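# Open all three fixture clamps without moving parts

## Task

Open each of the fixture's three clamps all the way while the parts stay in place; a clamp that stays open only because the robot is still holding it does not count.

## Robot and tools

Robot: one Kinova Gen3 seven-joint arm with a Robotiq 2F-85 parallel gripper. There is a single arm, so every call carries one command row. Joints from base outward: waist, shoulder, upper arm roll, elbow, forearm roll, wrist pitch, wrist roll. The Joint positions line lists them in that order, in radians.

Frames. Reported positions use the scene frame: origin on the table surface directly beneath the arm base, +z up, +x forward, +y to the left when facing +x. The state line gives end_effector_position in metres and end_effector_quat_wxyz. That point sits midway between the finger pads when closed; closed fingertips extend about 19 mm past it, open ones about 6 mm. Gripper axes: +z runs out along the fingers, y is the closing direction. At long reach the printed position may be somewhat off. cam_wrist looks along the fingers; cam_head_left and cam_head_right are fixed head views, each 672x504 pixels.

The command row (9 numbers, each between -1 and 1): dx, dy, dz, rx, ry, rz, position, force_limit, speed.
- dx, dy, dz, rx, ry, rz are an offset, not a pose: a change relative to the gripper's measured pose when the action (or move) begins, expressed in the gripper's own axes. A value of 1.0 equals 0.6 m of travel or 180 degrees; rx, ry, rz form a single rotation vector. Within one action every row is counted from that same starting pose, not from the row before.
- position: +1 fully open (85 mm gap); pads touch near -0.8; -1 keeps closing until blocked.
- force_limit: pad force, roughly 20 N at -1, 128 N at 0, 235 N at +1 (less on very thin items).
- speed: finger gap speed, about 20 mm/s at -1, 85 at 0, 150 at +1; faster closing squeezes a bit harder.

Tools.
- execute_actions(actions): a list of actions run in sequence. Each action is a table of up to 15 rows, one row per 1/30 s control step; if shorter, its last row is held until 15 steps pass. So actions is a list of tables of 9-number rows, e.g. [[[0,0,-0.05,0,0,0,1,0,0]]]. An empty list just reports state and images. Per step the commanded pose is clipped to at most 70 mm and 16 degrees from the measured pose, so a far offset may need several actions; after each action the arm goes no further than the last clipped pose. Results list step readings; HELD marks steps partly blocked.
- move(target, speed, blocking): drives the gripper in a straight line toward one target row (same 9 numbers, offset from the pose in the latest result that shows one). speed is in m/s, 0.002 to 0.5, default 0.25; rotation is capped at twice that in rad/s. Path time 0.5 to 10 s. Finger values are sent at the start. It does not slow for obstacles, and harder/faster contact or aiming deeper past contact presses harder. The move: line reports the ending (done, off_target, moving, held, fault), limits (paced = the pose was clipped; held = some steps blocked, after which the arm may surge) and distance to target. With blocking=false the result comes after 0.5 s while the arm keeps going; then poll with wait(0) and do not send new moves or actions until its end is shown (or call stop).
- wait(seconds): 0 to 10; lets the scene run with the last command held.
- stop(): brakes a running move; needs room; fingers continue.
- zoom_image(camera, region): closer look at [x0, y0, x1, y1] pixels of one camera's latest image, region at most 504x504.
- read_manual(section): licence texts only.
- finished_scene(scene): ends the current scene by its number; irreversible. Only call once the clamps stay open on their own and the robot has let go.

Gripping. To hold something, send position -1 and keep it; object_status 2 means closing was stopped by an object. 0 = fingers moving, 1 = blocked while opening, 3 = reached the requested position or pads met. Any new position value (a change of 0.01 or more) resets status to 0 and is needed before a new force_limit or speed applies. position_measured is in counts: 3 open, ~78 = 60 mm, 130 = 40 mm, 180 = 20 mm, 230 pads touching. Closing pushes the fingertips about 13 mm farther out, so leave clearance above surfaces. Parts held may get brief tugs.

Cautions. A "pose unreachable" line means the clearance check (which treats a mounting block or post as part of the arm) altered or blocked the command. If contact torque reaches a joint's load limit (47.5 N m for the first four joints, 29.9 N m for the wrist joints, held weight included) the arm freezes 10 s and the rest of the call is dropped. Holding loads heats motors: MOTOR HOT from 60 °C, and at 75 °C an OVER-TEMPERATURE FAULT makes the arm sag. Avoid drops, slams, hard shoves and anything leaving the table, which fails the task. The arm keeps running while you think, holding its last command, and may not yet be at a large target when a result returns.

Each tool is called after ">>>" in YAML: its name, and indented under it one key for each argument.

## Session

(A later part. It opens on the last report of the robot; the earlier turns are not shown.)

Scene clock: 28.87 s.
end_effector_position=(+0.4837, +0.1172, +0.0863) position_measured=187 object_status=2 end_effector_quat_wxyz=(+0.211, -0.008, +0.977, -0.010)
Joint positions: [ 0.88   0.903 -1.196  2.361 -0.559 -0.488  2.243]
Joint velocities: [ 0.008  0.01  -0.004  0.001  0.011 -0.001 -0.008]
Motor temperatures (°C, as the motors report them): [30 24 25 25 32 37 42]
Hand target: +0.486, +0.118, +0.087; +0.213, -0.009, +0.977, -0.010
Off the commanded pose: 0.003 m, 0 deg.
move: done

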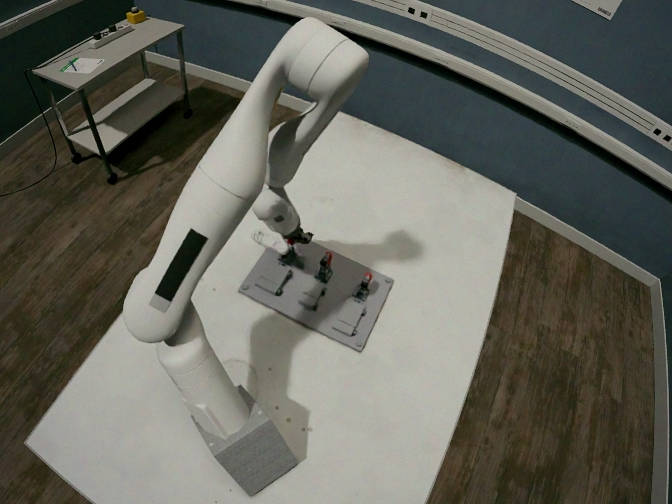

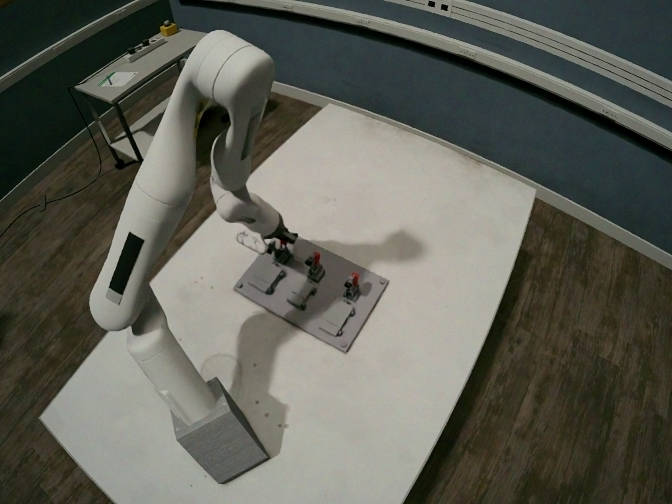

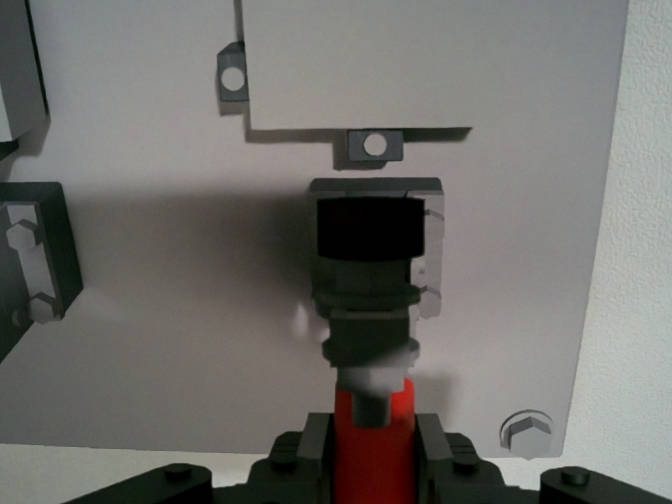

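>>> execute_actions:
  actions:
    - [[0,0,0,0,0,0,0.2,0,1]]

>>> move:
  target: [-0.055,0,0.008,0,0.135,0,0.2,0,1]
  speed: 0.3

>>> execute_actions:
  actions:
    - [[0,0,0,0,0,0,-1,0,1]]

>>> move:
  target: [0.058,0,0,0,0,0,-1,0,1]
  speed: 0.04

Scene clock: 29.53 s.
end_effector_position=(+0.4838, +0.1172, +0.0863) position_measured=104 object_status=0 end_effector_quat_wxyz=(+0.211, -0.008, +0.977, -0.010)
Joint positions: [ 0.88   0.903 -1.196  2.361 -0.559 -0.488  2.243]
Joint velocities: [-0.    -0.    -0.    -0.    -0.    -0.    -0.001]
Motor temperatures (°C, as the motors report them): [30 24 25 25 32 37 42]
Hand target: +0.484, +0.117, +0.086; +0.211, -0.008, +0.977, -0.010
Off the commanded pose: 0.000 m, 0 deg.
Step readings (end_effector_position):
0: (+0.4837, +0.1172, +0.0863)
1: (+0.4834, +0.1172, +0.0861)
2: (+0.4831, +0.1172, +0.0860)
4: (+0.4834, +0.1172, +0.0861)
8: (+0.4837, +0.1172, +0.0863)
15: end_effector_position above

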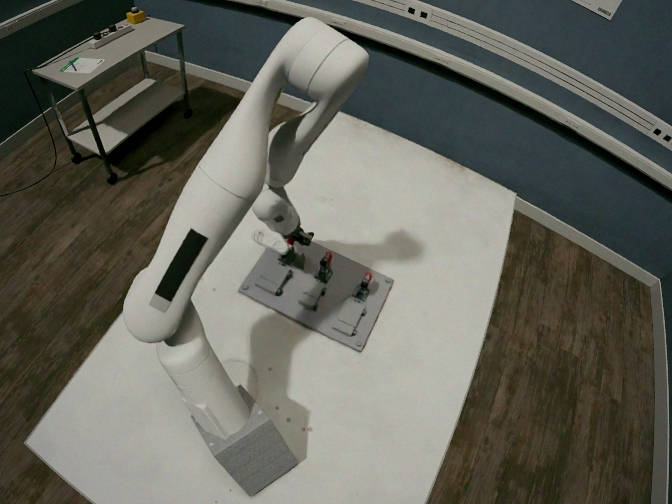

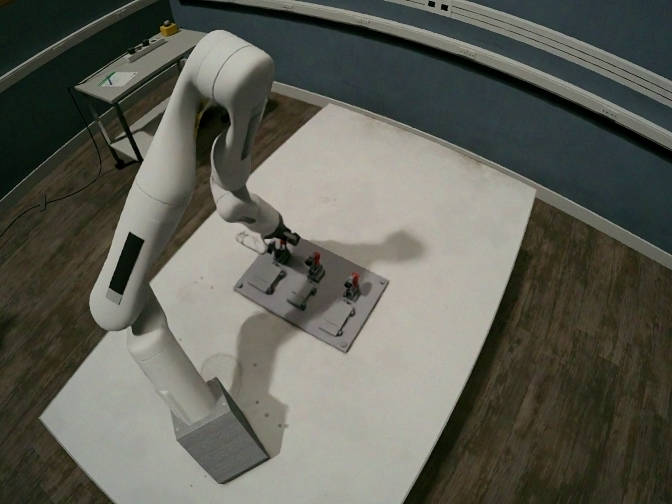

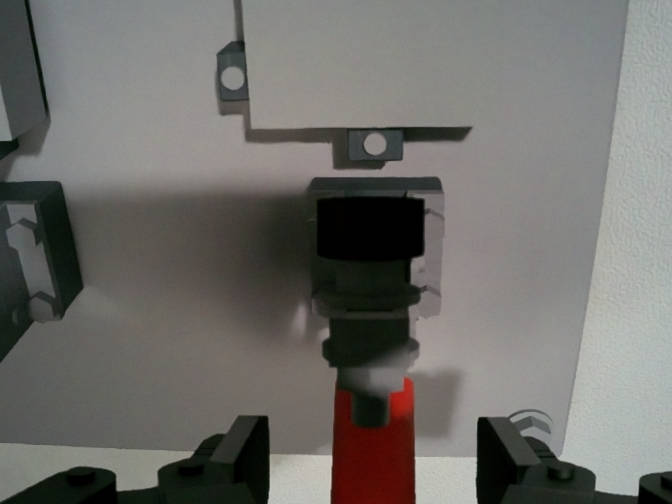

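Scene clock: 31.03 s.
end_effector_position=(+0.5162, +0.1182, +0.0958) position_measured=104 object_status=3 end_effector_quat_wxyz=(+0.001, -0.005, +1.000, -0.012)
Joint positions: [ 0.422  0.601 -0.448  1.845 -0.56   0.574  2.082]
Joint velocities: [-0.003 -0.    -0.001 -0.     0.002 -0.001 -0.003]
Motor temperatures (°C, as the motors report them): [30 24 25 25 32 37 42]
Hand target: +0.516, +0.118, +0.096; +0.001, -0.005, +1.000, -0.012
Off the commanded pose: 0.001 m, 0 deg.
move: done

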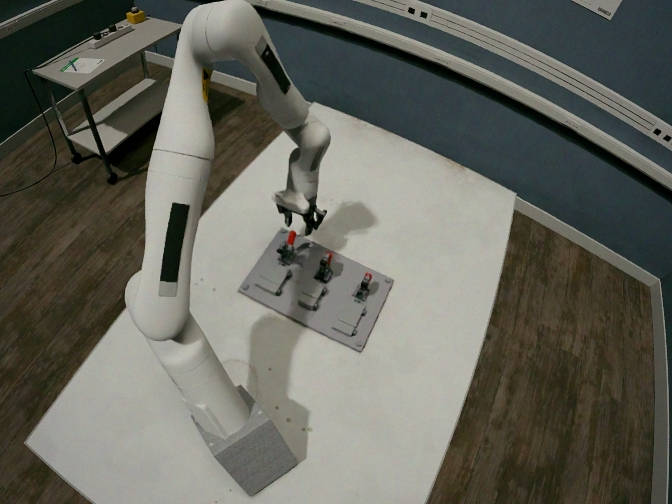

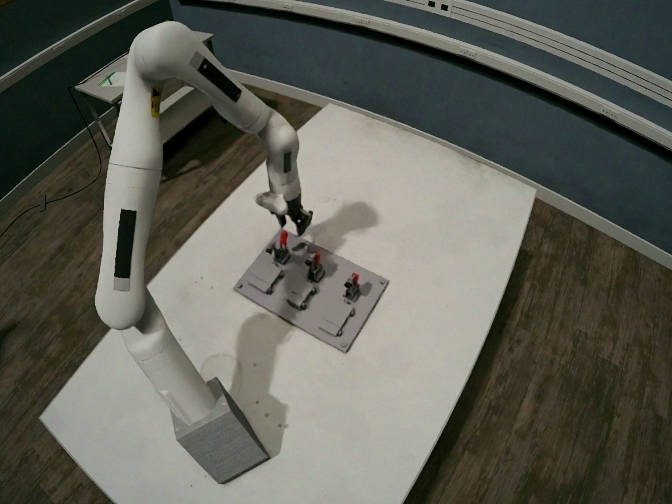

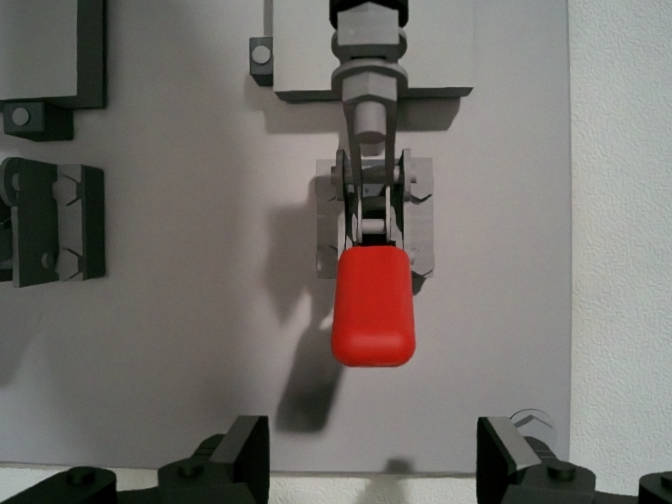

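Scene clock: 31.53 s.
end_effector_position=(+0.5162, +0.1182, +0.0958) position_measured=232 object_status=0 end_effector_quat_wxyz=(+0.001, -0.005, +1.000, -0.012)
Joint positions: [ 0.422  0.601 -0.448  1.845 -0.56   0.574  2.082]
Joint velocities: [-0.     0.001 -0.    -0.     0.001  0.     0.   ]
Motor temperatures (°C, as the motors report them): [30 24 25 25 32 37 42]
Hand target: +0.516, +0.118, +0.096; +0.001, -0.005, +1.000, -0.012
Off the commanded pose: 0.000 m, 0 deg.
Step readings (end_effector_position):
0: (+0.5162, +0.1182, +0.0958)
1: (+0.5162, +0.1182, +0.0959)
2: (+0.5162, +0.1182, +0.0959)
4: (+0.5162, +0.1182, +0.0959)
8: (+0.5162, +0.1182, +0.0958)
15: end_effector_position above

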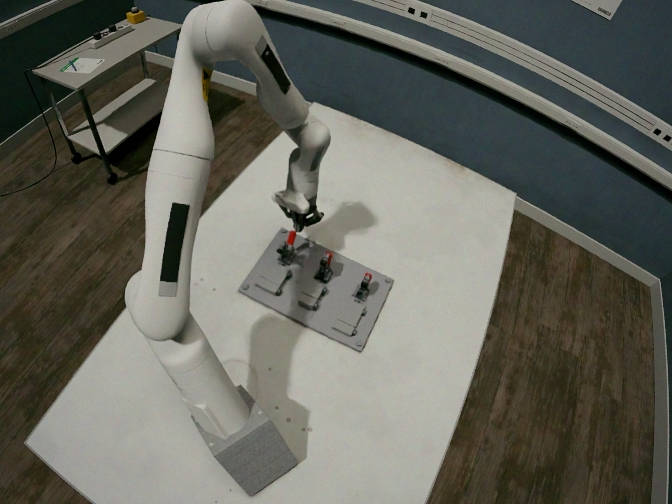

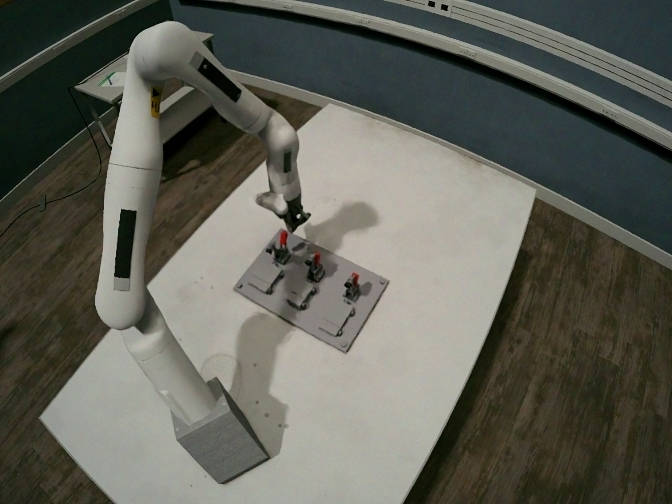

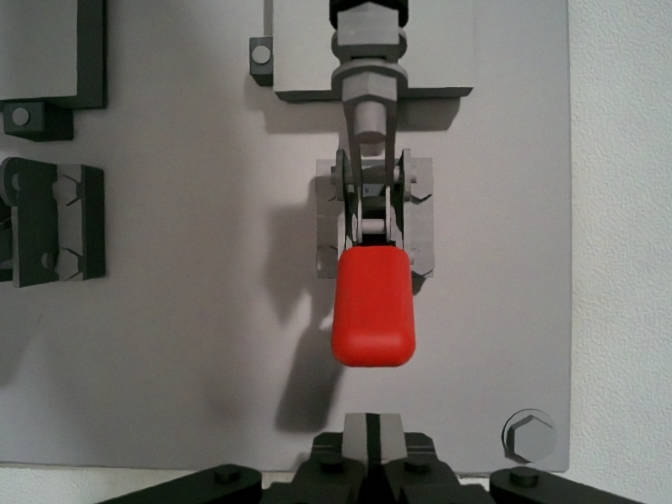

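Scene clock: 32.63 s.
end_effector_position=(+0.4832, +0.1177, +0.0961) position_measured=232 object_status=3 end_effector_quat_wxyz=(+0.003, -0.005, +1.000, -0.012)
Joint positions: [ 0.476  0.574 -0.503  1.961 -0.604  0.497  2.145]
Joint velocities: [ 0.002 -0.002 -0.     0.001 -0.002  0.001  0.002]
Motor temperatures (°C, as the motors report them): [30 24 25 25 32 37 42]
Hand target: +0.481, +0.118, +0.096; +0.001, -0.005, +1.000, -0.012
Off the commanded pose: 0.002 m, 0 deg.
move: done

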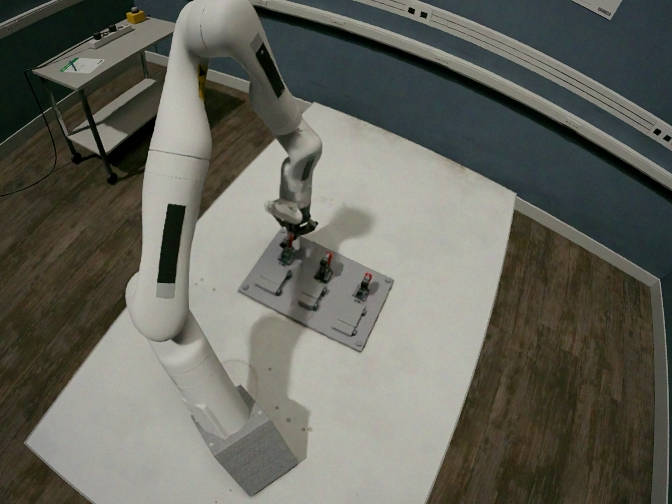

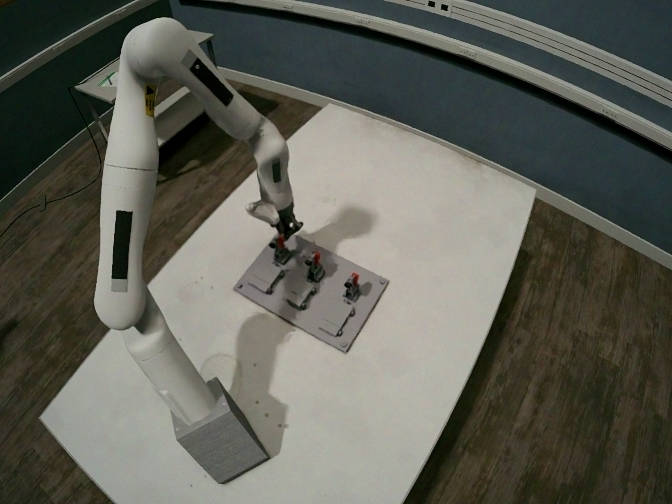

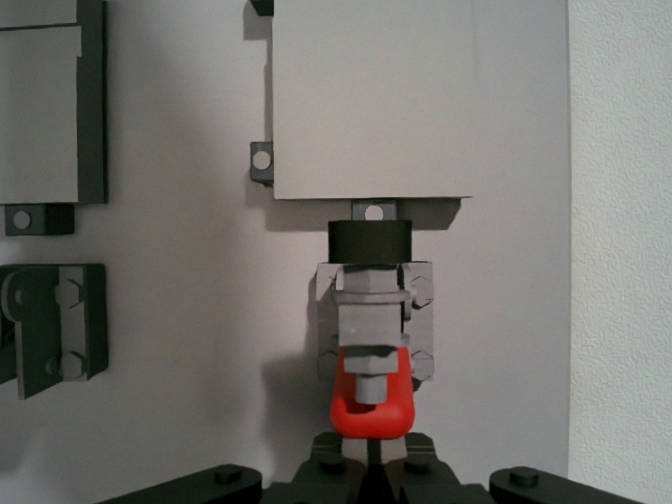

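Matches the stop view. A small extra push, then back off.

>>> move:
  target: [0.008,0,0,0,0,0,-1,0,1]
  speed: 0.03

>>> move:
  target: [-0.07,-0.1,-0.15,0,0,0,-1,0,1]
  speed: 0.2

Scene clock: 33.40 s.
end_effector_position=(+0.4830, +0.1174, +0.0972) position_measured=232 object_status=3 end_effector_quat_wxyz=(+0.008, -0.006, +1.000, -0.013)
Joint positions: [ 0.484  0.569 -0.511  1.972 -0.612  0.483  2.154]
Joint velocities: [ 0.    -0.     0.     0.    -0.001  0.     0.001]
Motor temperatures (°C, as the motors report them): [30 24 25 25 32 37 42]
Hand target: +0.478, +0.118, +0.096; +0.003, -0.005, +1.000, -0.012
Off the commanded pose: 0.005 m, 1 deg.
move: off_target

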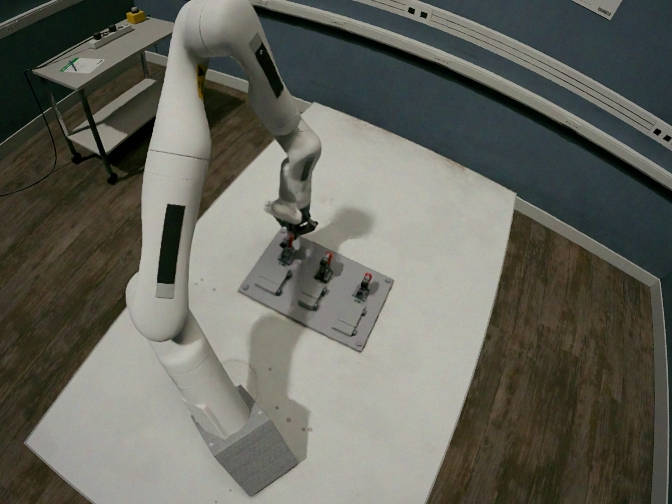

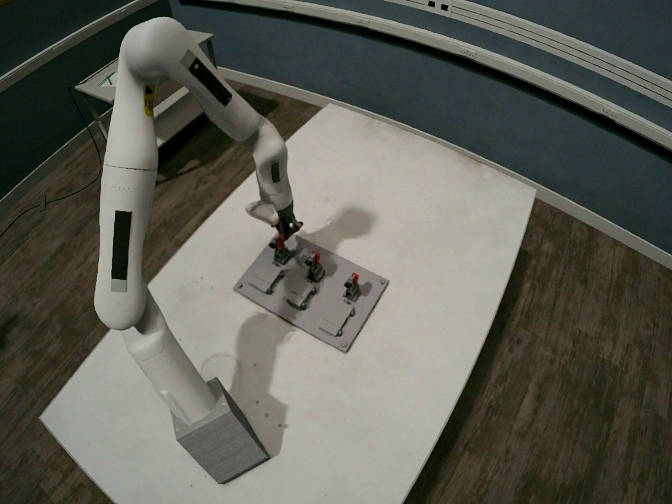

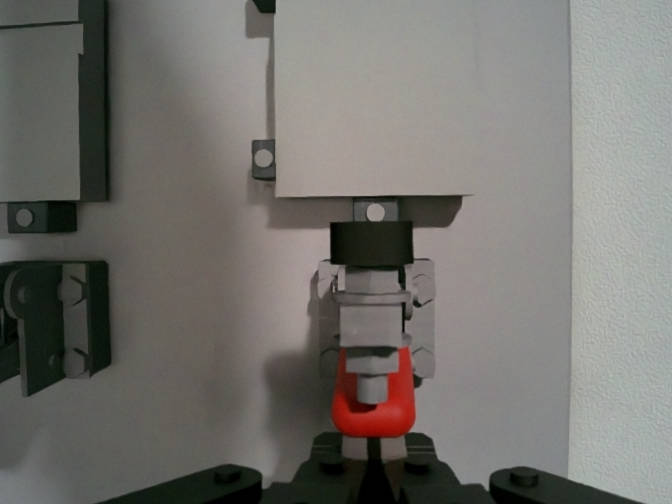

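Scene clock: 34.33 s.
end_effector_position=(+0.5244, +0.0609, +0.1891) position_measured=232 object_status=3 end_effector_quat_wxyz=(+0.008, -0.006, +1.000, -0.013)
Joint positions: [ 0.628  0.533 -0.422  1.753 -0.512  0.824  2.168]
Joint velocities: [ 0.003  0.001  0.003 -0.001 -0.002  0.001  0.001]
Motor temperatures (°C, as the motors report them): [30 24 25 25 32 37 42]
Hand target: +0.524, +0.061, +0.189; +0.008, -0.006, +1.000, -0.013
Off the commanded pose: 0.001 m, 0 deg.
move: done

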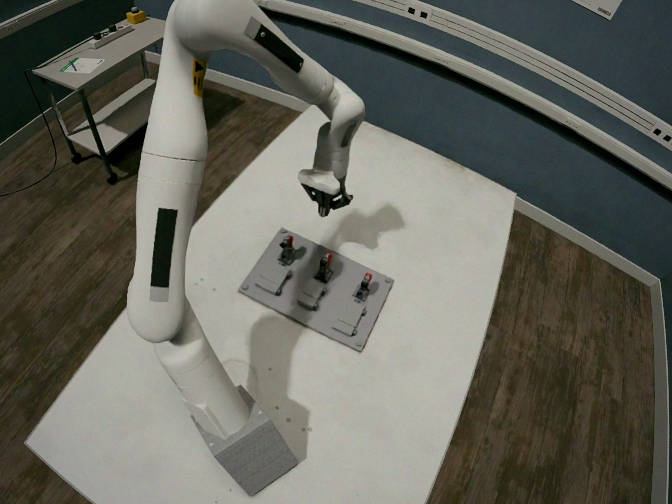

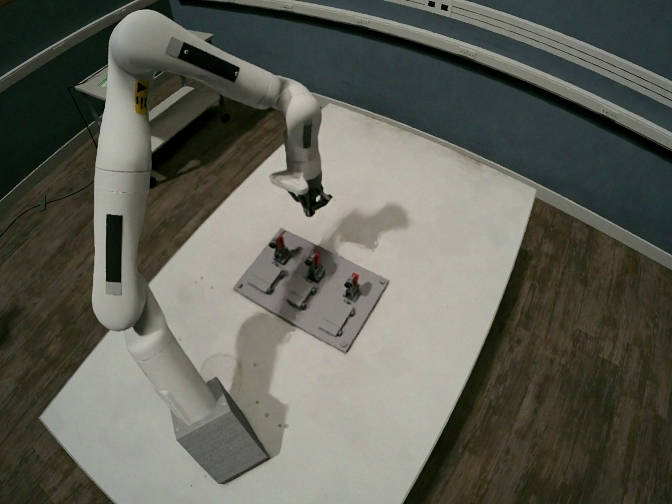

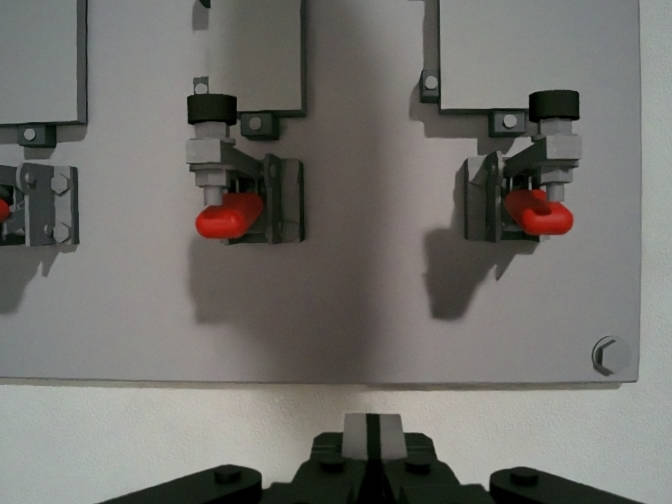

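>>> finished_scene:
  scene: 2

The scene is finished: the task was done.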